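## Task

Nests N1, N2, N3 and N4 each hold one of the plates E01, E07, E10 and E70, and only their ID labels tell which is where. First, build a stack in rack S1 going upward in the order E10, E07, E70, E01: E10 rests flat on the rack floor, each plate above sits fully nested in the one below, and every plate's labelled short end points to the rack's front, the side facing the robot. Second, release the plates, then push the START key on post KP until it latches. START must not be pressed, even just to the point where it lights, before that stack is complete and correct. Third, return all four plates so each sits flat within the locators of the nest it came from, with well A1 at the corner marked A1, while START remains latched. Nothing may count on the robot holding it at the end, so open the gripper and move away when done.

## Robot and tools

Robot: one four-axis plate-moving arm (lift, shoulder, elbow, wrist yaw) carrying a gripper that always stays level; it can only turn about its vertical axis, never tilt. The commanded point, end_effector_position, lies midway between the two rubber finger pads, roughly 2 to 3 cm back from the fingertips. The fingers extend along the gripper's +x axis and close along its y axis. The fingertips can never touch each other, so a key is pushed with a single fingertip.

Frames: the scene frame has its origin on the table surface under the arm's base, +z upward, and +y to the left when looking in the +x direction. Motion offsets are expressed in the gripper's own axes instead. On each labelled plate, well A1 sits at the labelled short end, in the corner farther from the labelled long side.

execute_actions(actions): actions is a list of actions run one after another. Each action is a table of 0 to 15 rows; each row covers one control step of 1/30 s, and if fewer than 15 rows are given the last one is repeated to fill 15 steps. A row is five numbers, each in [-1, 1]: dx, dy, dz, rz, opening. The first four are an offset, in gripper axes, from the gripper's measured pose at the moment that action begins (for the first action in a call, that is the last pose reported in the scene). Every row refers to that same starting pose; rows do not add up. Scale: 1.0 equals 0.6 m for dx, dy, dz and 180 degrees for rz; positive rz turns from +x toward +y. opening is absolute, not an offset: +1 is fully open (0.140 m), -1 is closed, which still leaves a 0.066 m gap. Going from fully open to closed takes at least about 0.6 s. Each step's command is clipped to within 70 mm and 16 degrees of the measured pose, so a distant target needs several actions; after an action the arm continues only up to the last clipped pose. An empty list just returns state and images.

move(target, speed, blocking): target is a single row laid out exactly like an execute_actions row (gripper-frame offset from the pose in the latest result that reports one, plus absolute opening). The gripper follows a straight path lasting 0.5 to 10 s; anything longer is cut short at 10 s. speed is the path's top speed in m/s, 0.002 to 0.5 (default 0.25), with turning capped at twice that in rad/s. The path ignores obstacles and the real gripper may lag, deviate, or exceed the speed, especially near full reach. Faster contact hits harder, and aiming farther past a contact presses harder. The opening is applied at the start. With blocking=false the call returns after 0.5 s while the arm keeps going; until a result shows the move ended, further moves and action rows are rejected, so use wait or stop first. The result adds a move: line with the outcome (done, off_target, moving, held, fault), the distance to target, and limits (paced: sent pose was clipped; held: a check blocked some steps, after which the arm may surge above speed).

wait(seconds): 0 to 10 s with the last command held; returns early if a running move finishes. stop(): brakes a running move to rest (needs stopping distance; fingers keep moving). zoom_image(camera, region): camera is cam_high, cam_low or cam_wrist; region is [x0, y0, x1, y1] in pixels from the top-left, at most 504 by 504. Full images are cam_high 672x504, cam_low 672x504, cam_wrist 616x616. finished_scene(scene): ends the current scene given its number; irreversible, and it reports success.

Result lines: the state line gives end_effector_position (m) and end_effector_quat_wxyz in the scene frame; the printed position may be a little off, more so at long reach. Joint positions lists lift (m, 0.000 to 0.550), shoulder (-2.000 to 2.000 rad), elbow (-2.800 to 2.800 rad), wrist yaw (-12.566 to 12.566 rad), then the pad gap in m. Keep the elbow more than 0.4 rad away from 0 or the arm may fold and fault. Hand target is the pose the controller is currently heading for. A pose unreachable line means a clearance check altered or blocked the command. Step readings list positions at some steps; HELD marks a step partly held back. grip_measured is the actual opening on the command scale (may be biased by up to about 1 mm, constant within a scene). To hold a plate, command an opening about 0.04 below grip_measured; a smaller margin grips more gently. Pad force tops out around 18 N, though a fast close can squeeze harder.

Since offsets come from the measured pose, repeating a small offset into something rigid does not dig deeper, but into something yielding it does. Joints share speed and acceleration limits and arrive together; a reversal stops them together.

Avoid: contact torque reaching a joint's load limit (lift 55.2 N, shoulder 8.28 N m, elbow 4.14 N m, wrist yaw 1.38 N m, including a carried load), which freezes the arm for 10 s and drops the rest of the call; overheating from holding loads (MOTOR HOT at 85 °C, brakes and an OVER-TEMPERATURE FAULT at 100 °C); dropping plates from more than a few millimetres; slamming, hard hits and heavy pushes; and anything leaving the table, which ends the scene. Loose objects may occasionally get nudged by an outside push, so recheck positions.

Each tool is called after "Call:" by a JSON object that holds its "api" and its "payload".

## Session

Call:
{"api": "execute_actions", "payload": {"actions": []}}

Scene clock: 0.00 s.
end_effector_position=(+0.4020, -0.2959, +0.4636) grip_measured=+1.00 end_effector_quat_wxyz=(+0.763, +0.000, +0.000, -0.646)
Joint positions: [ 0.459  0.263  1.027 -2.695  0.14 ]
Hand target: +0.402, -0.296, +0.464; +0.763, +0.000, +0.000, -0.646

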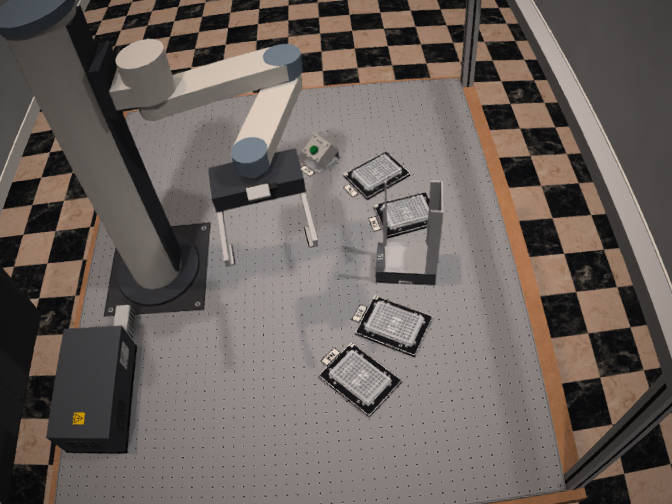

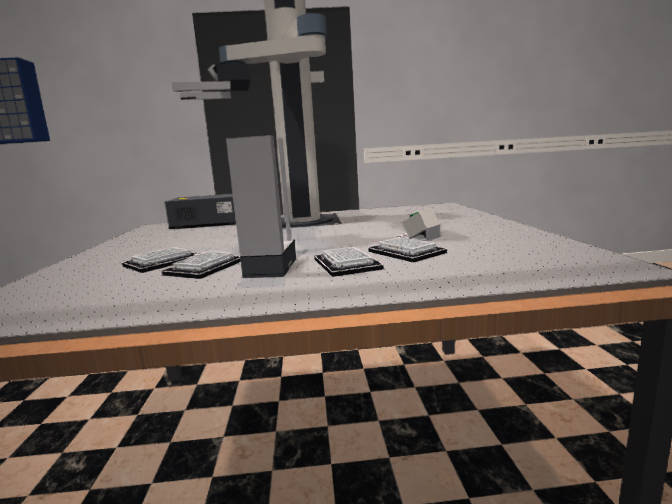

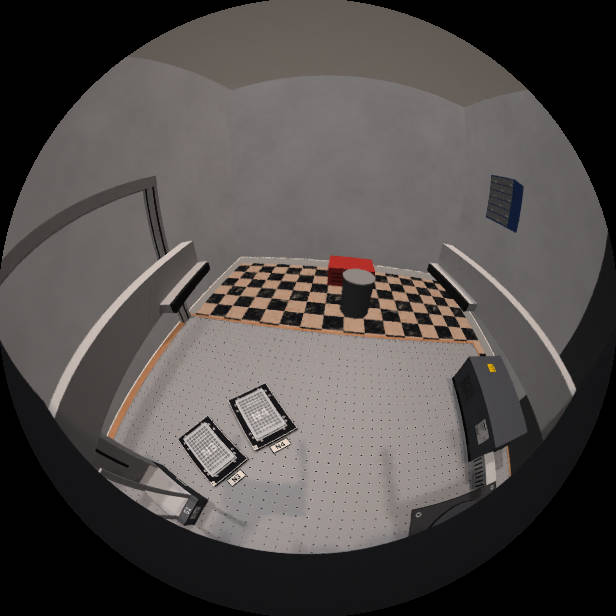

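Call:
{"api": "zoom_image", "payload": {"camera": "cam_high", "region": [280, 120, 480, 300]}}

Call:
{"api": "zoom_image", "payload": {"camera": "cam_high", "region": [300, 280, 460, 420]}}

Call:
{"api": "zoom_image", "payload": {"camera": "cam_low", "region": [110, 190, 470, 300]}}

Call:
{"api": "move", "payload": {"target": [-0.5,-0.1,-0.5,0.447,1]}}

Region (280, 120, 480, 300) of cam_high's 672x504 image, scaled by 2.520, with more detail than that image has; it fills the top 454 rows of this view, and the rest is white.

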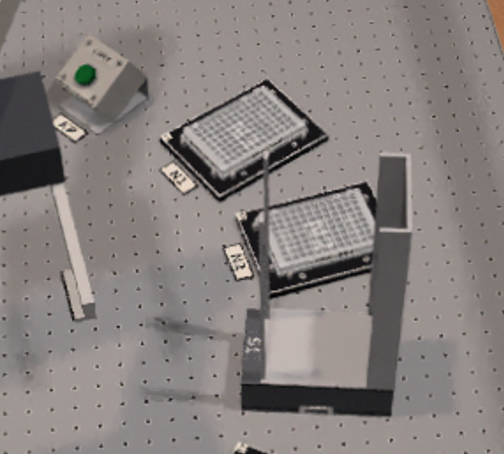

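Region (300, 280, 460, 420) of cam_high's 672x504 image, scaled by 3.150, with more detail than that image has; it fills the top 441 rows of this view, and the rest is white.

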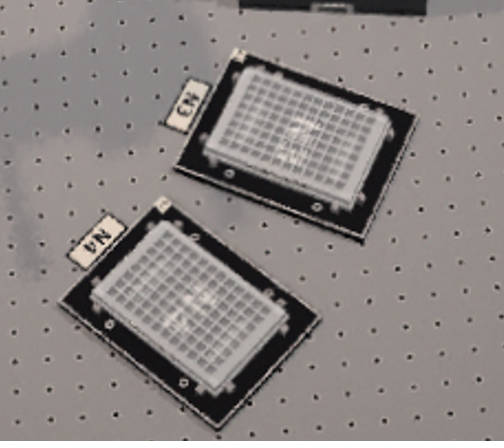

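Region (110, 190, 470, 300) of cam_low's 672x504 image, scaled by 1.400, with more detail than that image has; it fills the top 154 rows of this view, and the rest is white.

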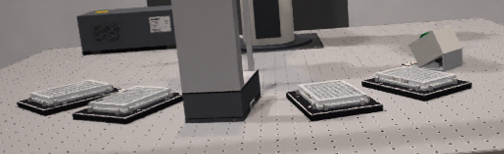

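Scene clock: 12.93 s.
end_effector_position=(+0.2932, -0.0087, +0.1637) grip_measured=+1.00 end_effector_quat_wxyz=(+0.986, +0.000, +0.000, -0.168)
Joint positions: [ 0.159  1.822 -0.017 -2.144  0.14 ]
Hand target: +0.293, -0.009, +0.164; +0.986, +0.000, +0.000, -0.168
Off the commanded pose: 0.001 m, 19 deg; orientation clipped at the last step of the last action.
move: off_target; limits=paced

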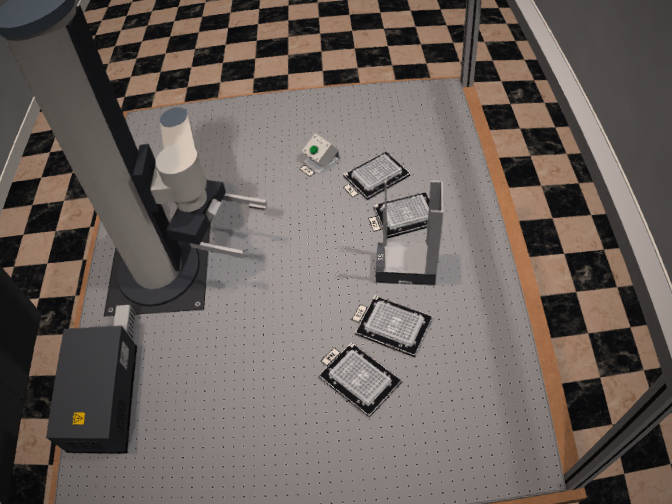

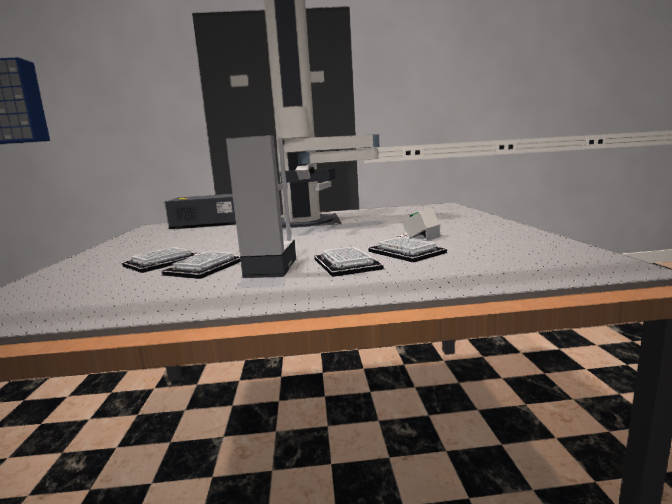

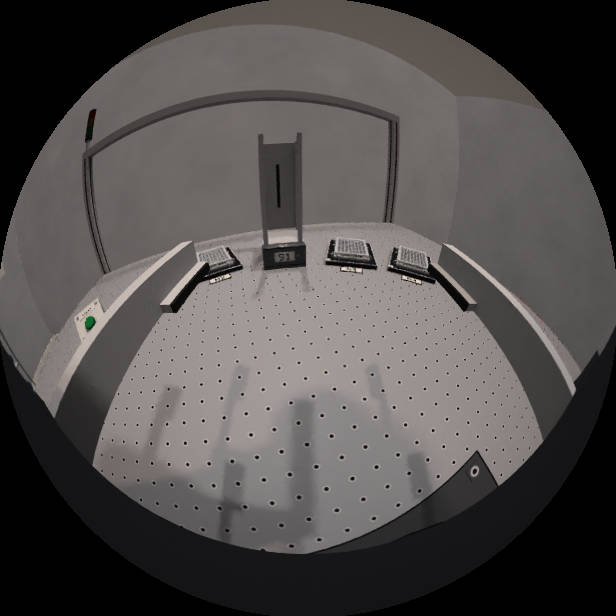

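Call:
{"api": "move", "payload": {"target": [0.33,0,-0.1,0.05,1], "speed": 0.15}}

Call:
{"api": "zoom_image", "payload": {"camera": "cam_wrist", "region": [150, 150, 470, 400]}}

Scene clock: 17.63 s.
end_effector_position=(+0.4800, -0.0744, +0.1036) grip_measured=+1.00 end_effector_quat_wxyz=(+0.996, +0.000, +0.000, -0.090)
Joint positions: [ 0.099  0.732  0.667 -1.58   0.14 ]
Hand target: +0.480, -0.074, +0.104; +0.996, +0.000, +0.000, -0.090
Off the commanded pose: 0.000 m, 0 deg.
move: done

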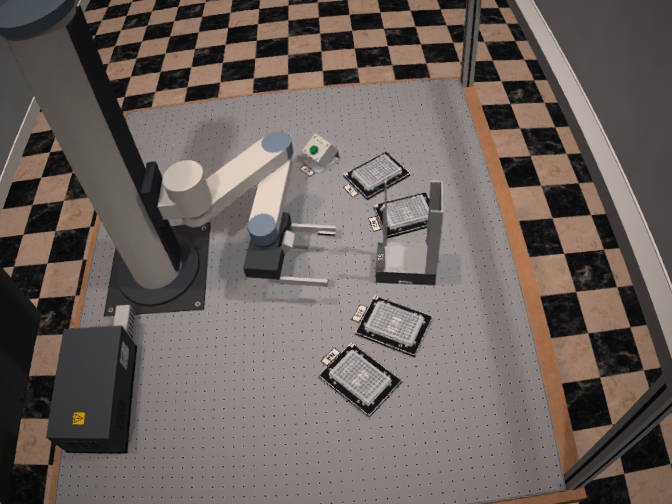

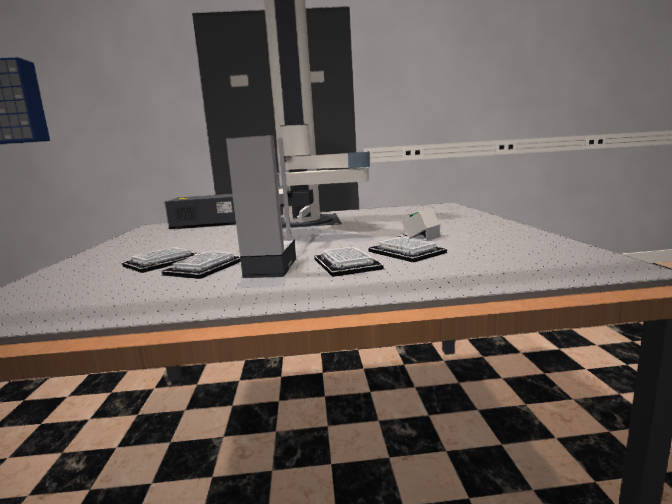

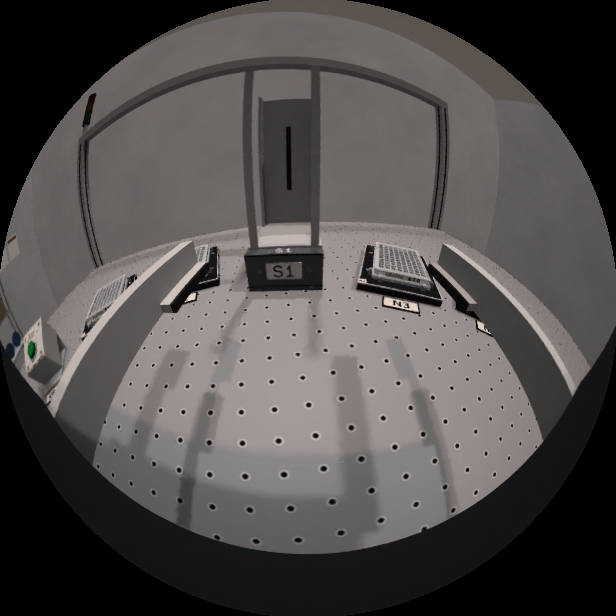

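Region (150, 150, 470, 400) of cam_wrist's 616x616 image, scaled by 1.575, with more detail than that image has; it fills the top 394 rows of this view, and the rest is white.

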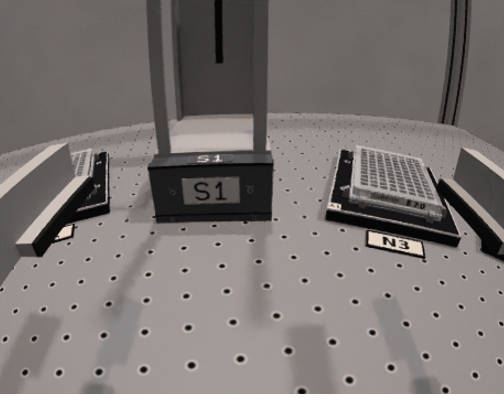

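Call:
{"api": "zoom_image", "payload": {"camera": "cam_wrist", "region": [350, 230, 470, 320]}}

Call:
{"api": "move", "payload": {"target": [-0.03,-0.333,0,-0.176,1]}}

Call:
{"api": "zoom_image", "payload": {"camera": "cam_wrist", "region": [190, 210, 450, 350]}}

Region (350, 230, 470, 320) of cam_wrist's 616x616 image, scaled by 4.200, with more detail than that image has; it fills the top 378 rows of this view, and the rest is white.

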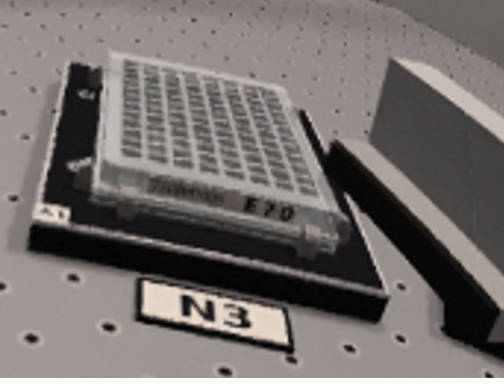

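Scene clock: 25.80 s.
end_effector_position=(+0.4263, -0.2678, +0.1036) grip_measured=+1.00 end_effector_quat_wxyz=(+0.933, +0.000, +0.000, -0.359)
Joint positions: [ 0.099  0.096  0.896 -1.725  0.14 ]
Hand target: +0.426, -0.268, +0.104; +0.933, +0.000, +0.000, -0.359
Off the commanded pose: 0.000 m, 0 deg.
move: done

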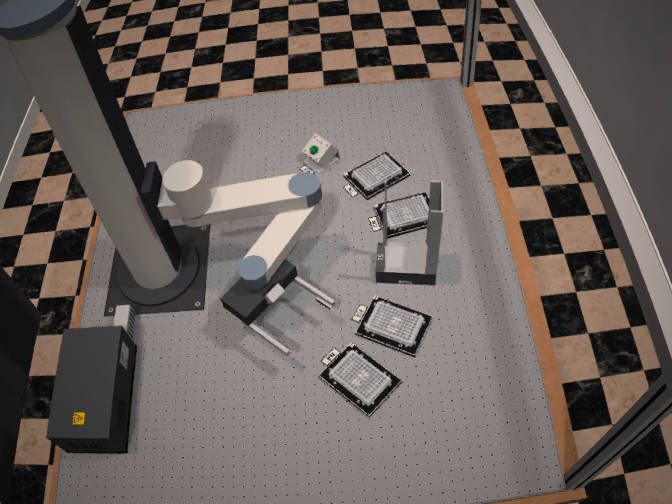

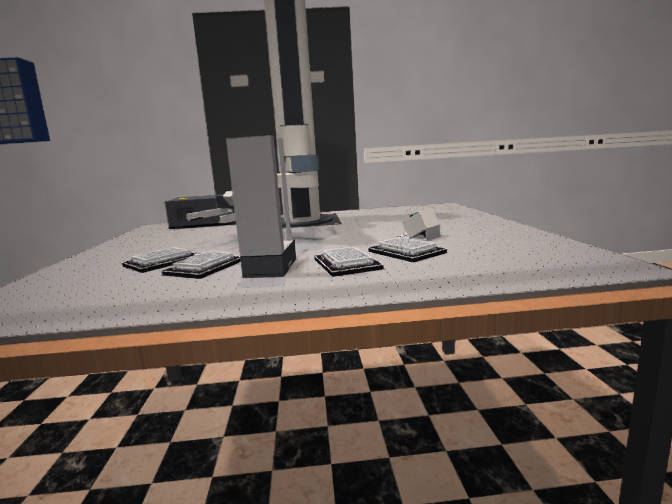

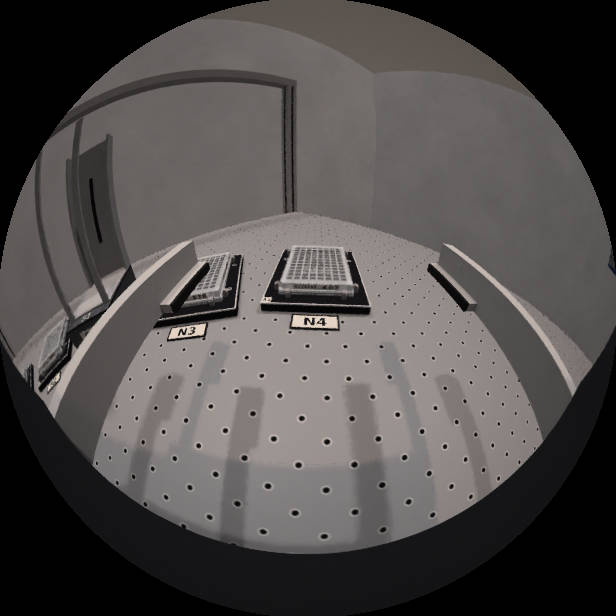

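Region (190, 210, 450, 350) of cam_wrist's 616x616 image, scaled by 1.938, with more detail than that image has; it fills the top 271 rows of this view, and the rest is white.

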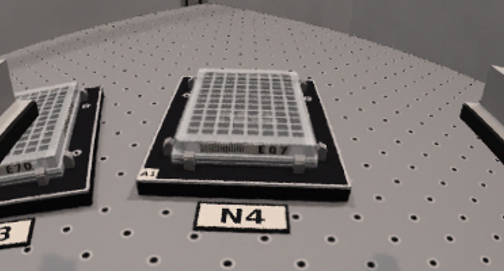

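Call:
{"api": "move", "payload": {"target": [-0.26,0.5,0,0.283,1]}}

Call:
{"api": "zoom_image", "payload": {"camera": "cam_wrist", "region": [190, 210, 450, 350]}}

Scene clock: 31.47 s.
end_effector_position=(+0.5114, +0.0597, +0.1036) grip_measured=+1.00 end_effector_quat_wxyz=(+0.997, +0.000, +0.000, +0.078)
Joint positions: [ 0.099  1.184  0.782 -1.81   0.14 ]
Hand target: +0.511, +0.060, +0.104; +0.997, +0.000, +0.000, +0.078
Off the commanded pose: 0.000 m, 0 deg.
move: done

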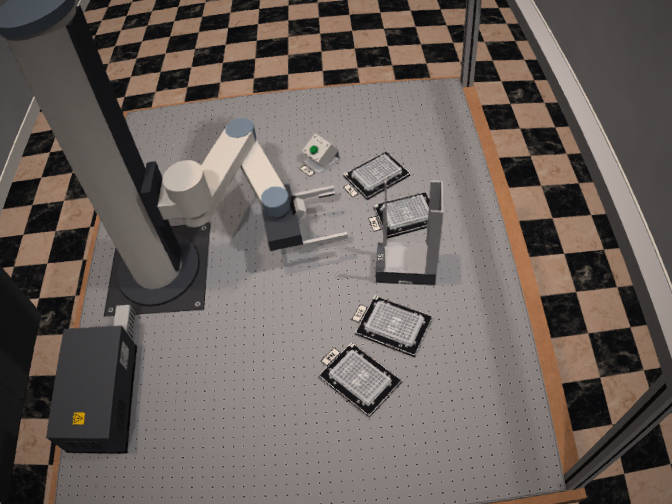

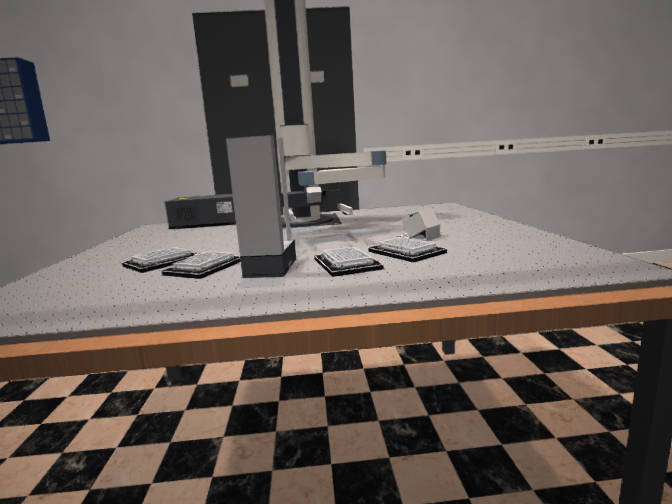

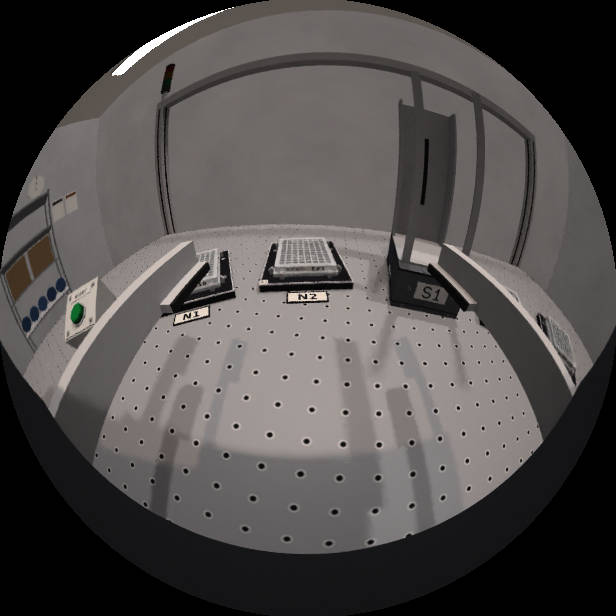

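Region (190, 210, 450, 350) of cam_wrist's 616x616 image, scaled by 1.938, with more detail than that image has; it fills the top 271 rows of this view, and the rest is white.

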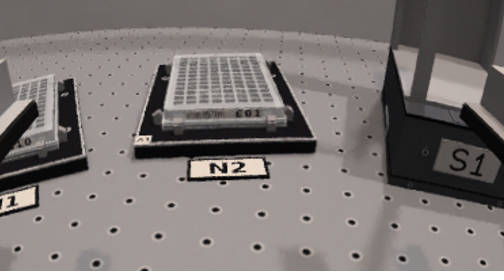

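Call:
{"api": "move", "payload": {"target": [0.157,0.253,-0.06,0.095,0.4]}}

Scene clock: 35.67 s.
end_effector_position=(+0.5808, +0.2244, +0.0676) grip_measured=+0.40 end_effector_quat_wxyz=(+0.974, +0.000, +0.000, +0.226)
Joint positions: [ 0.063  1.332  1.338 -2.214  0.118]
Hand target: +0.581, +0.224, +0.068; +0.974, +0.000, +0.000, +0.225
Off the commanded pose: 0.000 m, 0 deg.
move: done

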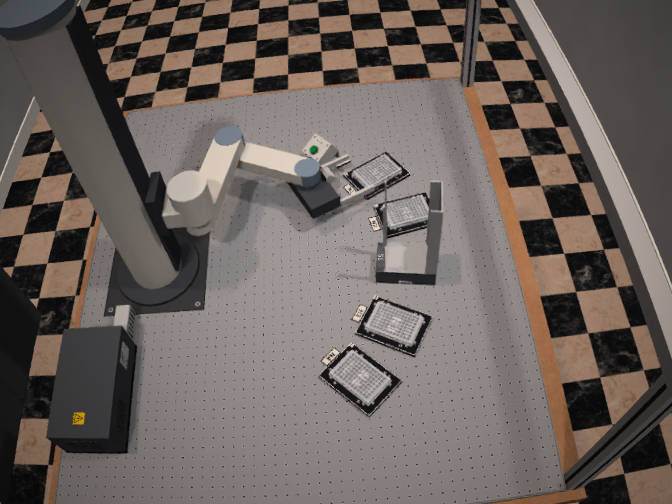

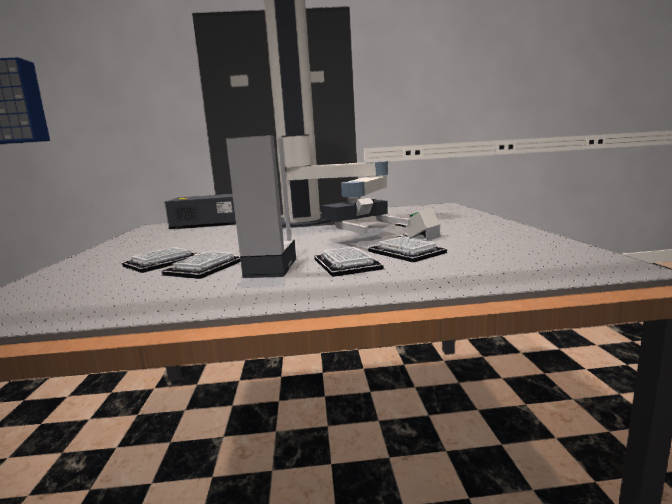

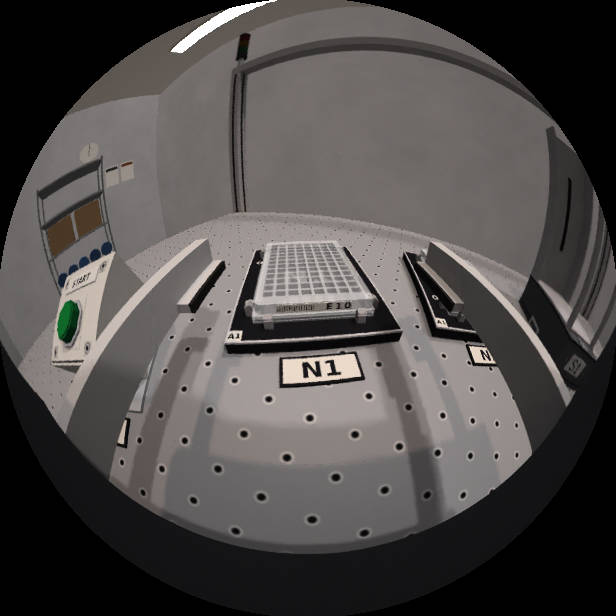

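Call:
{"api": "move", "payload": {"target": [0.14,0.02,-0.04,0.028,0.1], "speed": 0.1}}

Call:
{"api": "zoom_image", "payload": {"camera": "cam_high", "region": [290, 120, 430, 220]}}

Scene clock: 42.40 s.
end_effector_position=(+0.6510, +0.2721, +0.0436) grip_measured=+0.10 end_effector_quat_wxyz=(+0.963, +0.000, +0.000, +0.268)
Joint positions: [ 0.039  1.12   1.801 -2.378  0.107]
Hand target: +0.651, +0.272, +0.044; +0.963, +0.000, +0.000, +0.268
Off the commanded pose: 0.000 m, 0 deg.
move: done

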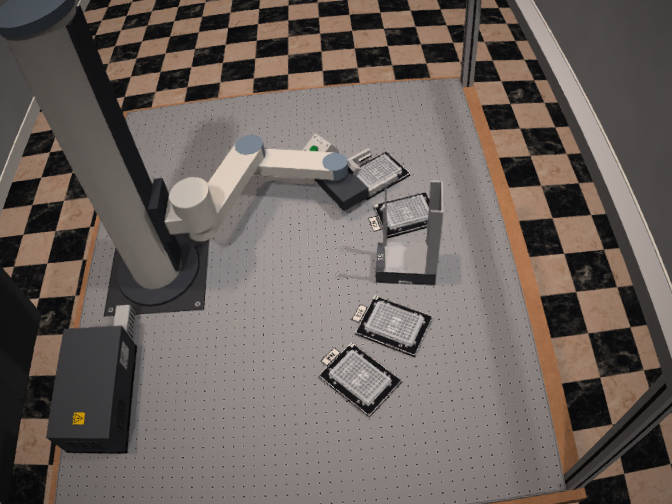

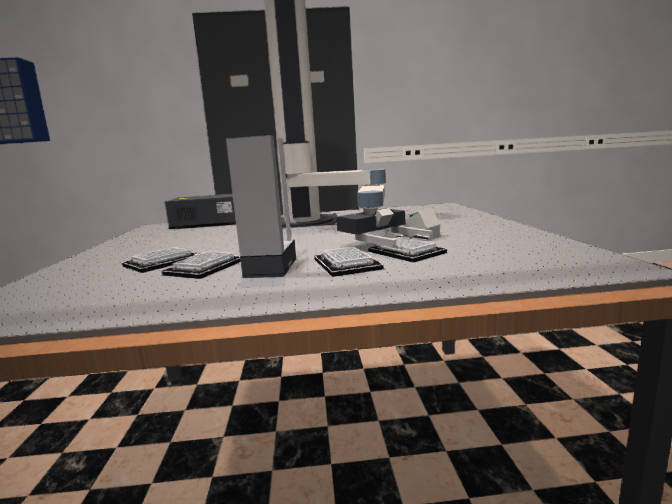

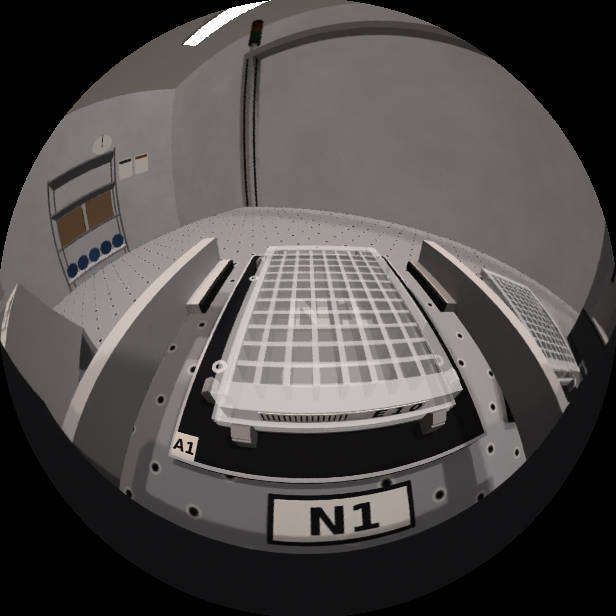

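Region (290, 120, 430, 220) of cam_high's 672x504 image, scaled by 3.600, with more detail than that image has; it fills the top 360 rows of this view, and the rest is white.

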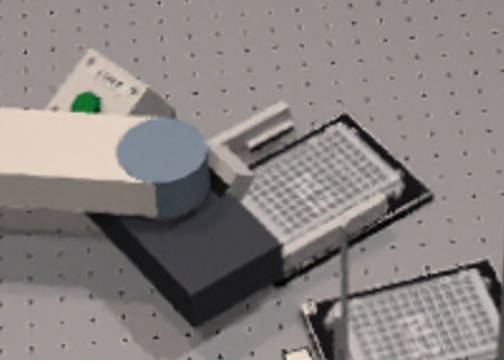

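Call:
{"api": "move", "payload": {"target": [0.025,-0.006,-0.033,0.007,-0.2], "speed": 0.05}}

Call:
{"api": "zoom_image", "payload": {"camera": "cam_low", "region": [330, 200, 460, 280]}}

Scene clock: 57.37 s.
end_effector_position=(+0.6642, +0.2762, +0.0273) grip_measured=-0.20 end_effector_quat_wxyz=(+0.960, +0.000, +0.000, +0.279)
Joint positions: [ 0.022  1.067  1.89  -2.392  0.096]
Hand target: +0.664, +0.276, +0.027; +0.960, +0.000, +0.000, +0.279
Off the commanded pose: 0.004 m, 0 deg.
TORQUE FAULT: the external load on joint 1 (lift) reached its load limit, and the arm stopped for 10 seconds. That time counts as 20 of the actions that you can send in this scene. The arm's remaining commands of this call were not run. The arm holds where it stopped, with its grip as last carried out, and accepts commands again: back off and push less far. The arm stops again, at the same cost, whenever a joint's load reaches its limit.
move: fault

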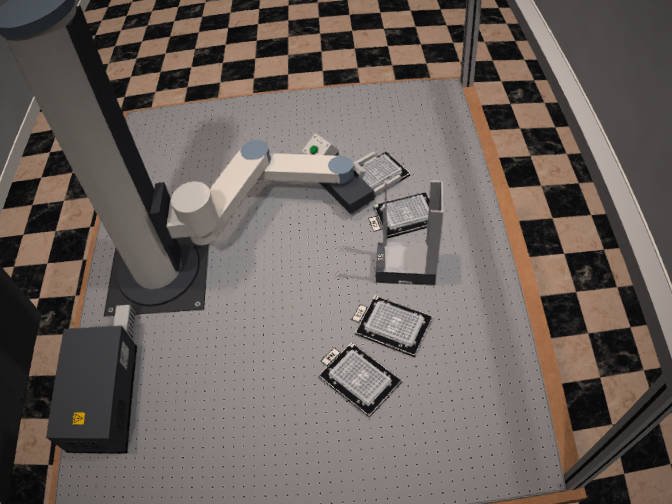

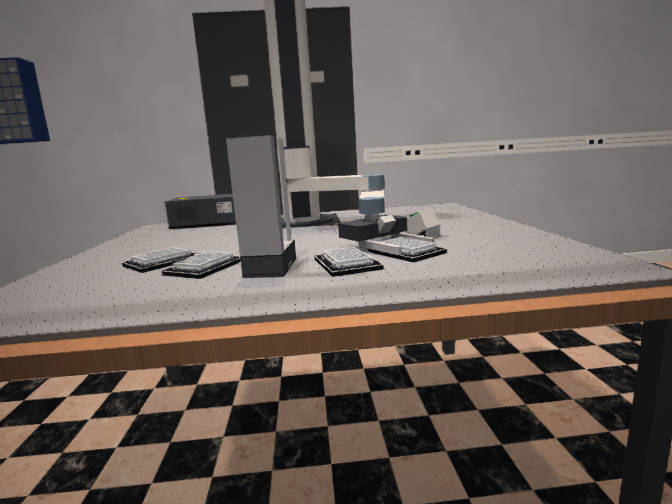

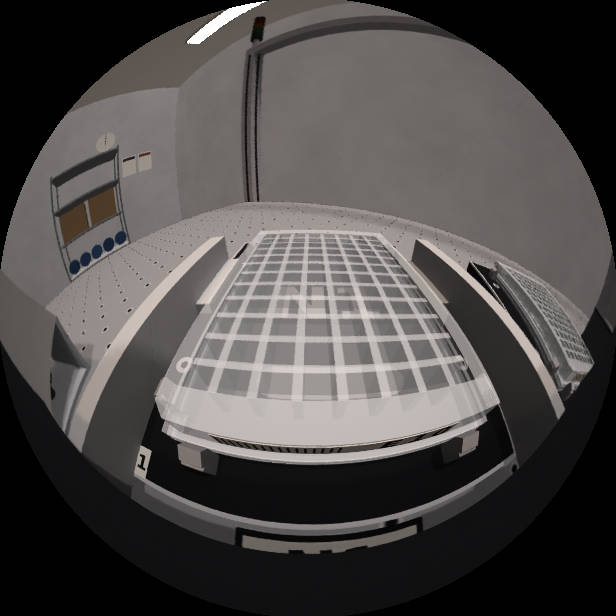

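Region (330, 200, 460, 280) of cam_low's 672x504 image, scaled by 3.877, with more detail than that image has; it fills the top 310 rows of this view, and the rest is white.

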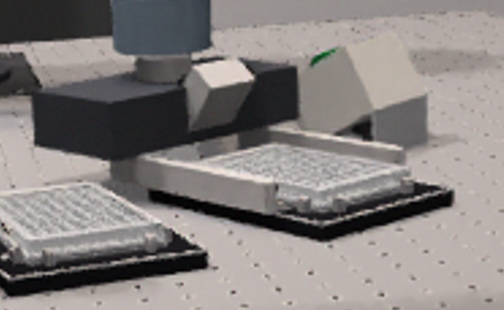

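Call:
{"api": "move", "payload": {"target": [0.005,-0.003,0.009,0,-0.35], "speed": 0.03}}

Call:
{"api": "move", "payload": {"target": [0,0,0,0,-0.56]}}

Scene clock: 61.23 s.
end_effector_position=(+0.6675, +0.2768, +0.0327) grip_measured=-0.35 end_effector_quat_wxyz=(+0.960, +0.000, +0.000, +0.280)
Joint positions: [ 0.028  1.055  1.911 -2.398  0.09 ]
Hand target: +0.668, +0.276, +0.033; +0.960, +0.000, +0.000, +0.279
Off the commanded pose: 0.001 m, 0 deg.
move: done

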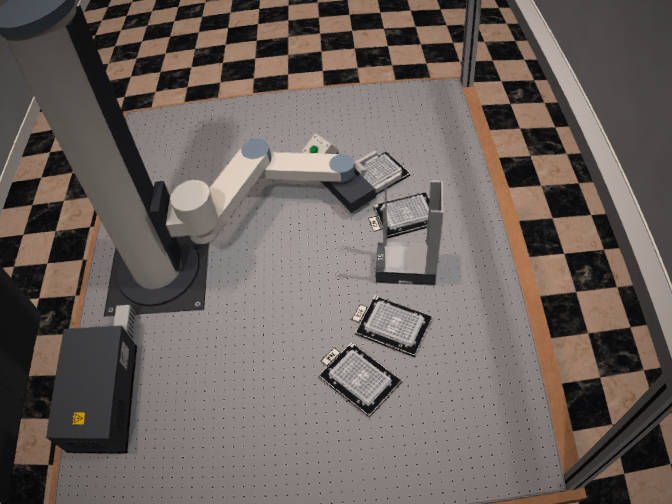

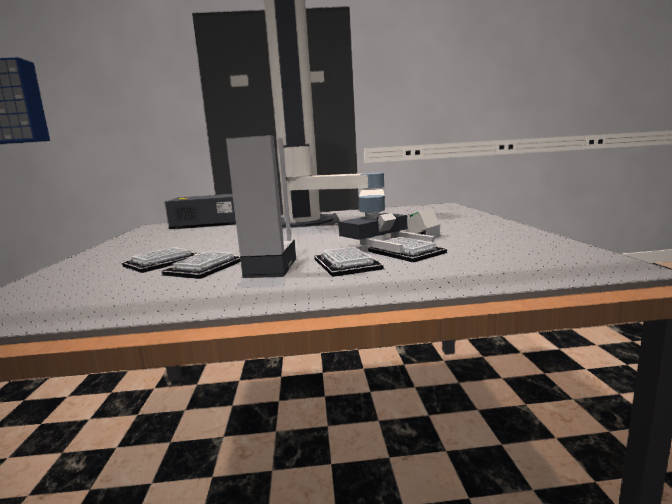

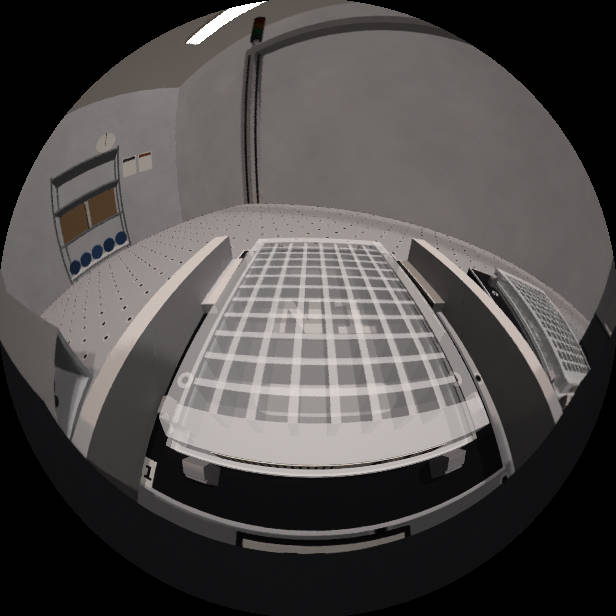

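Scene clock: 61.73 s.
end_effector_position=(+0.6666, +0.2789, +0.0330) grip_measured=-0.50 end_effector_quat_wxyz=(+0.959, +0.000, +0.000, +0.283)
Joint positions: [ 0.028  1.057  1.913 -2.396  0.084]
Hand target: +0.667, +0.277, +0.033; +0.960, +0.000, +0.000, +0.280
Off the commanded pose: 0.002 m, 0 deg.
move: done

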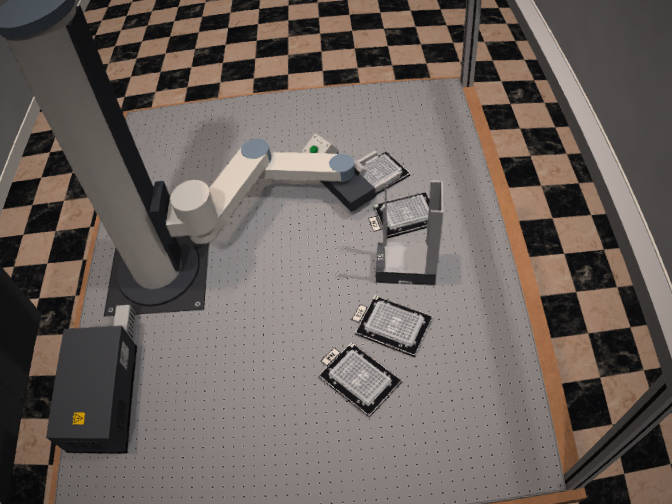

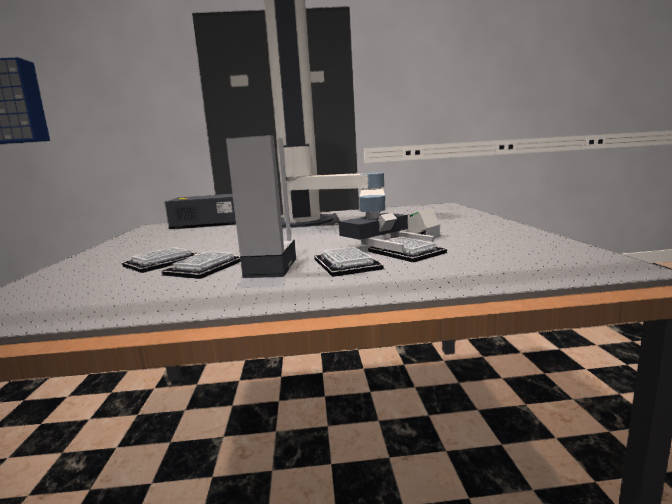

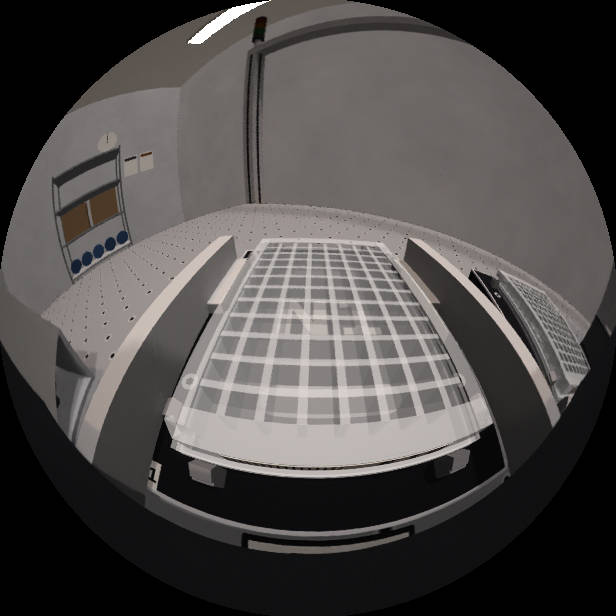

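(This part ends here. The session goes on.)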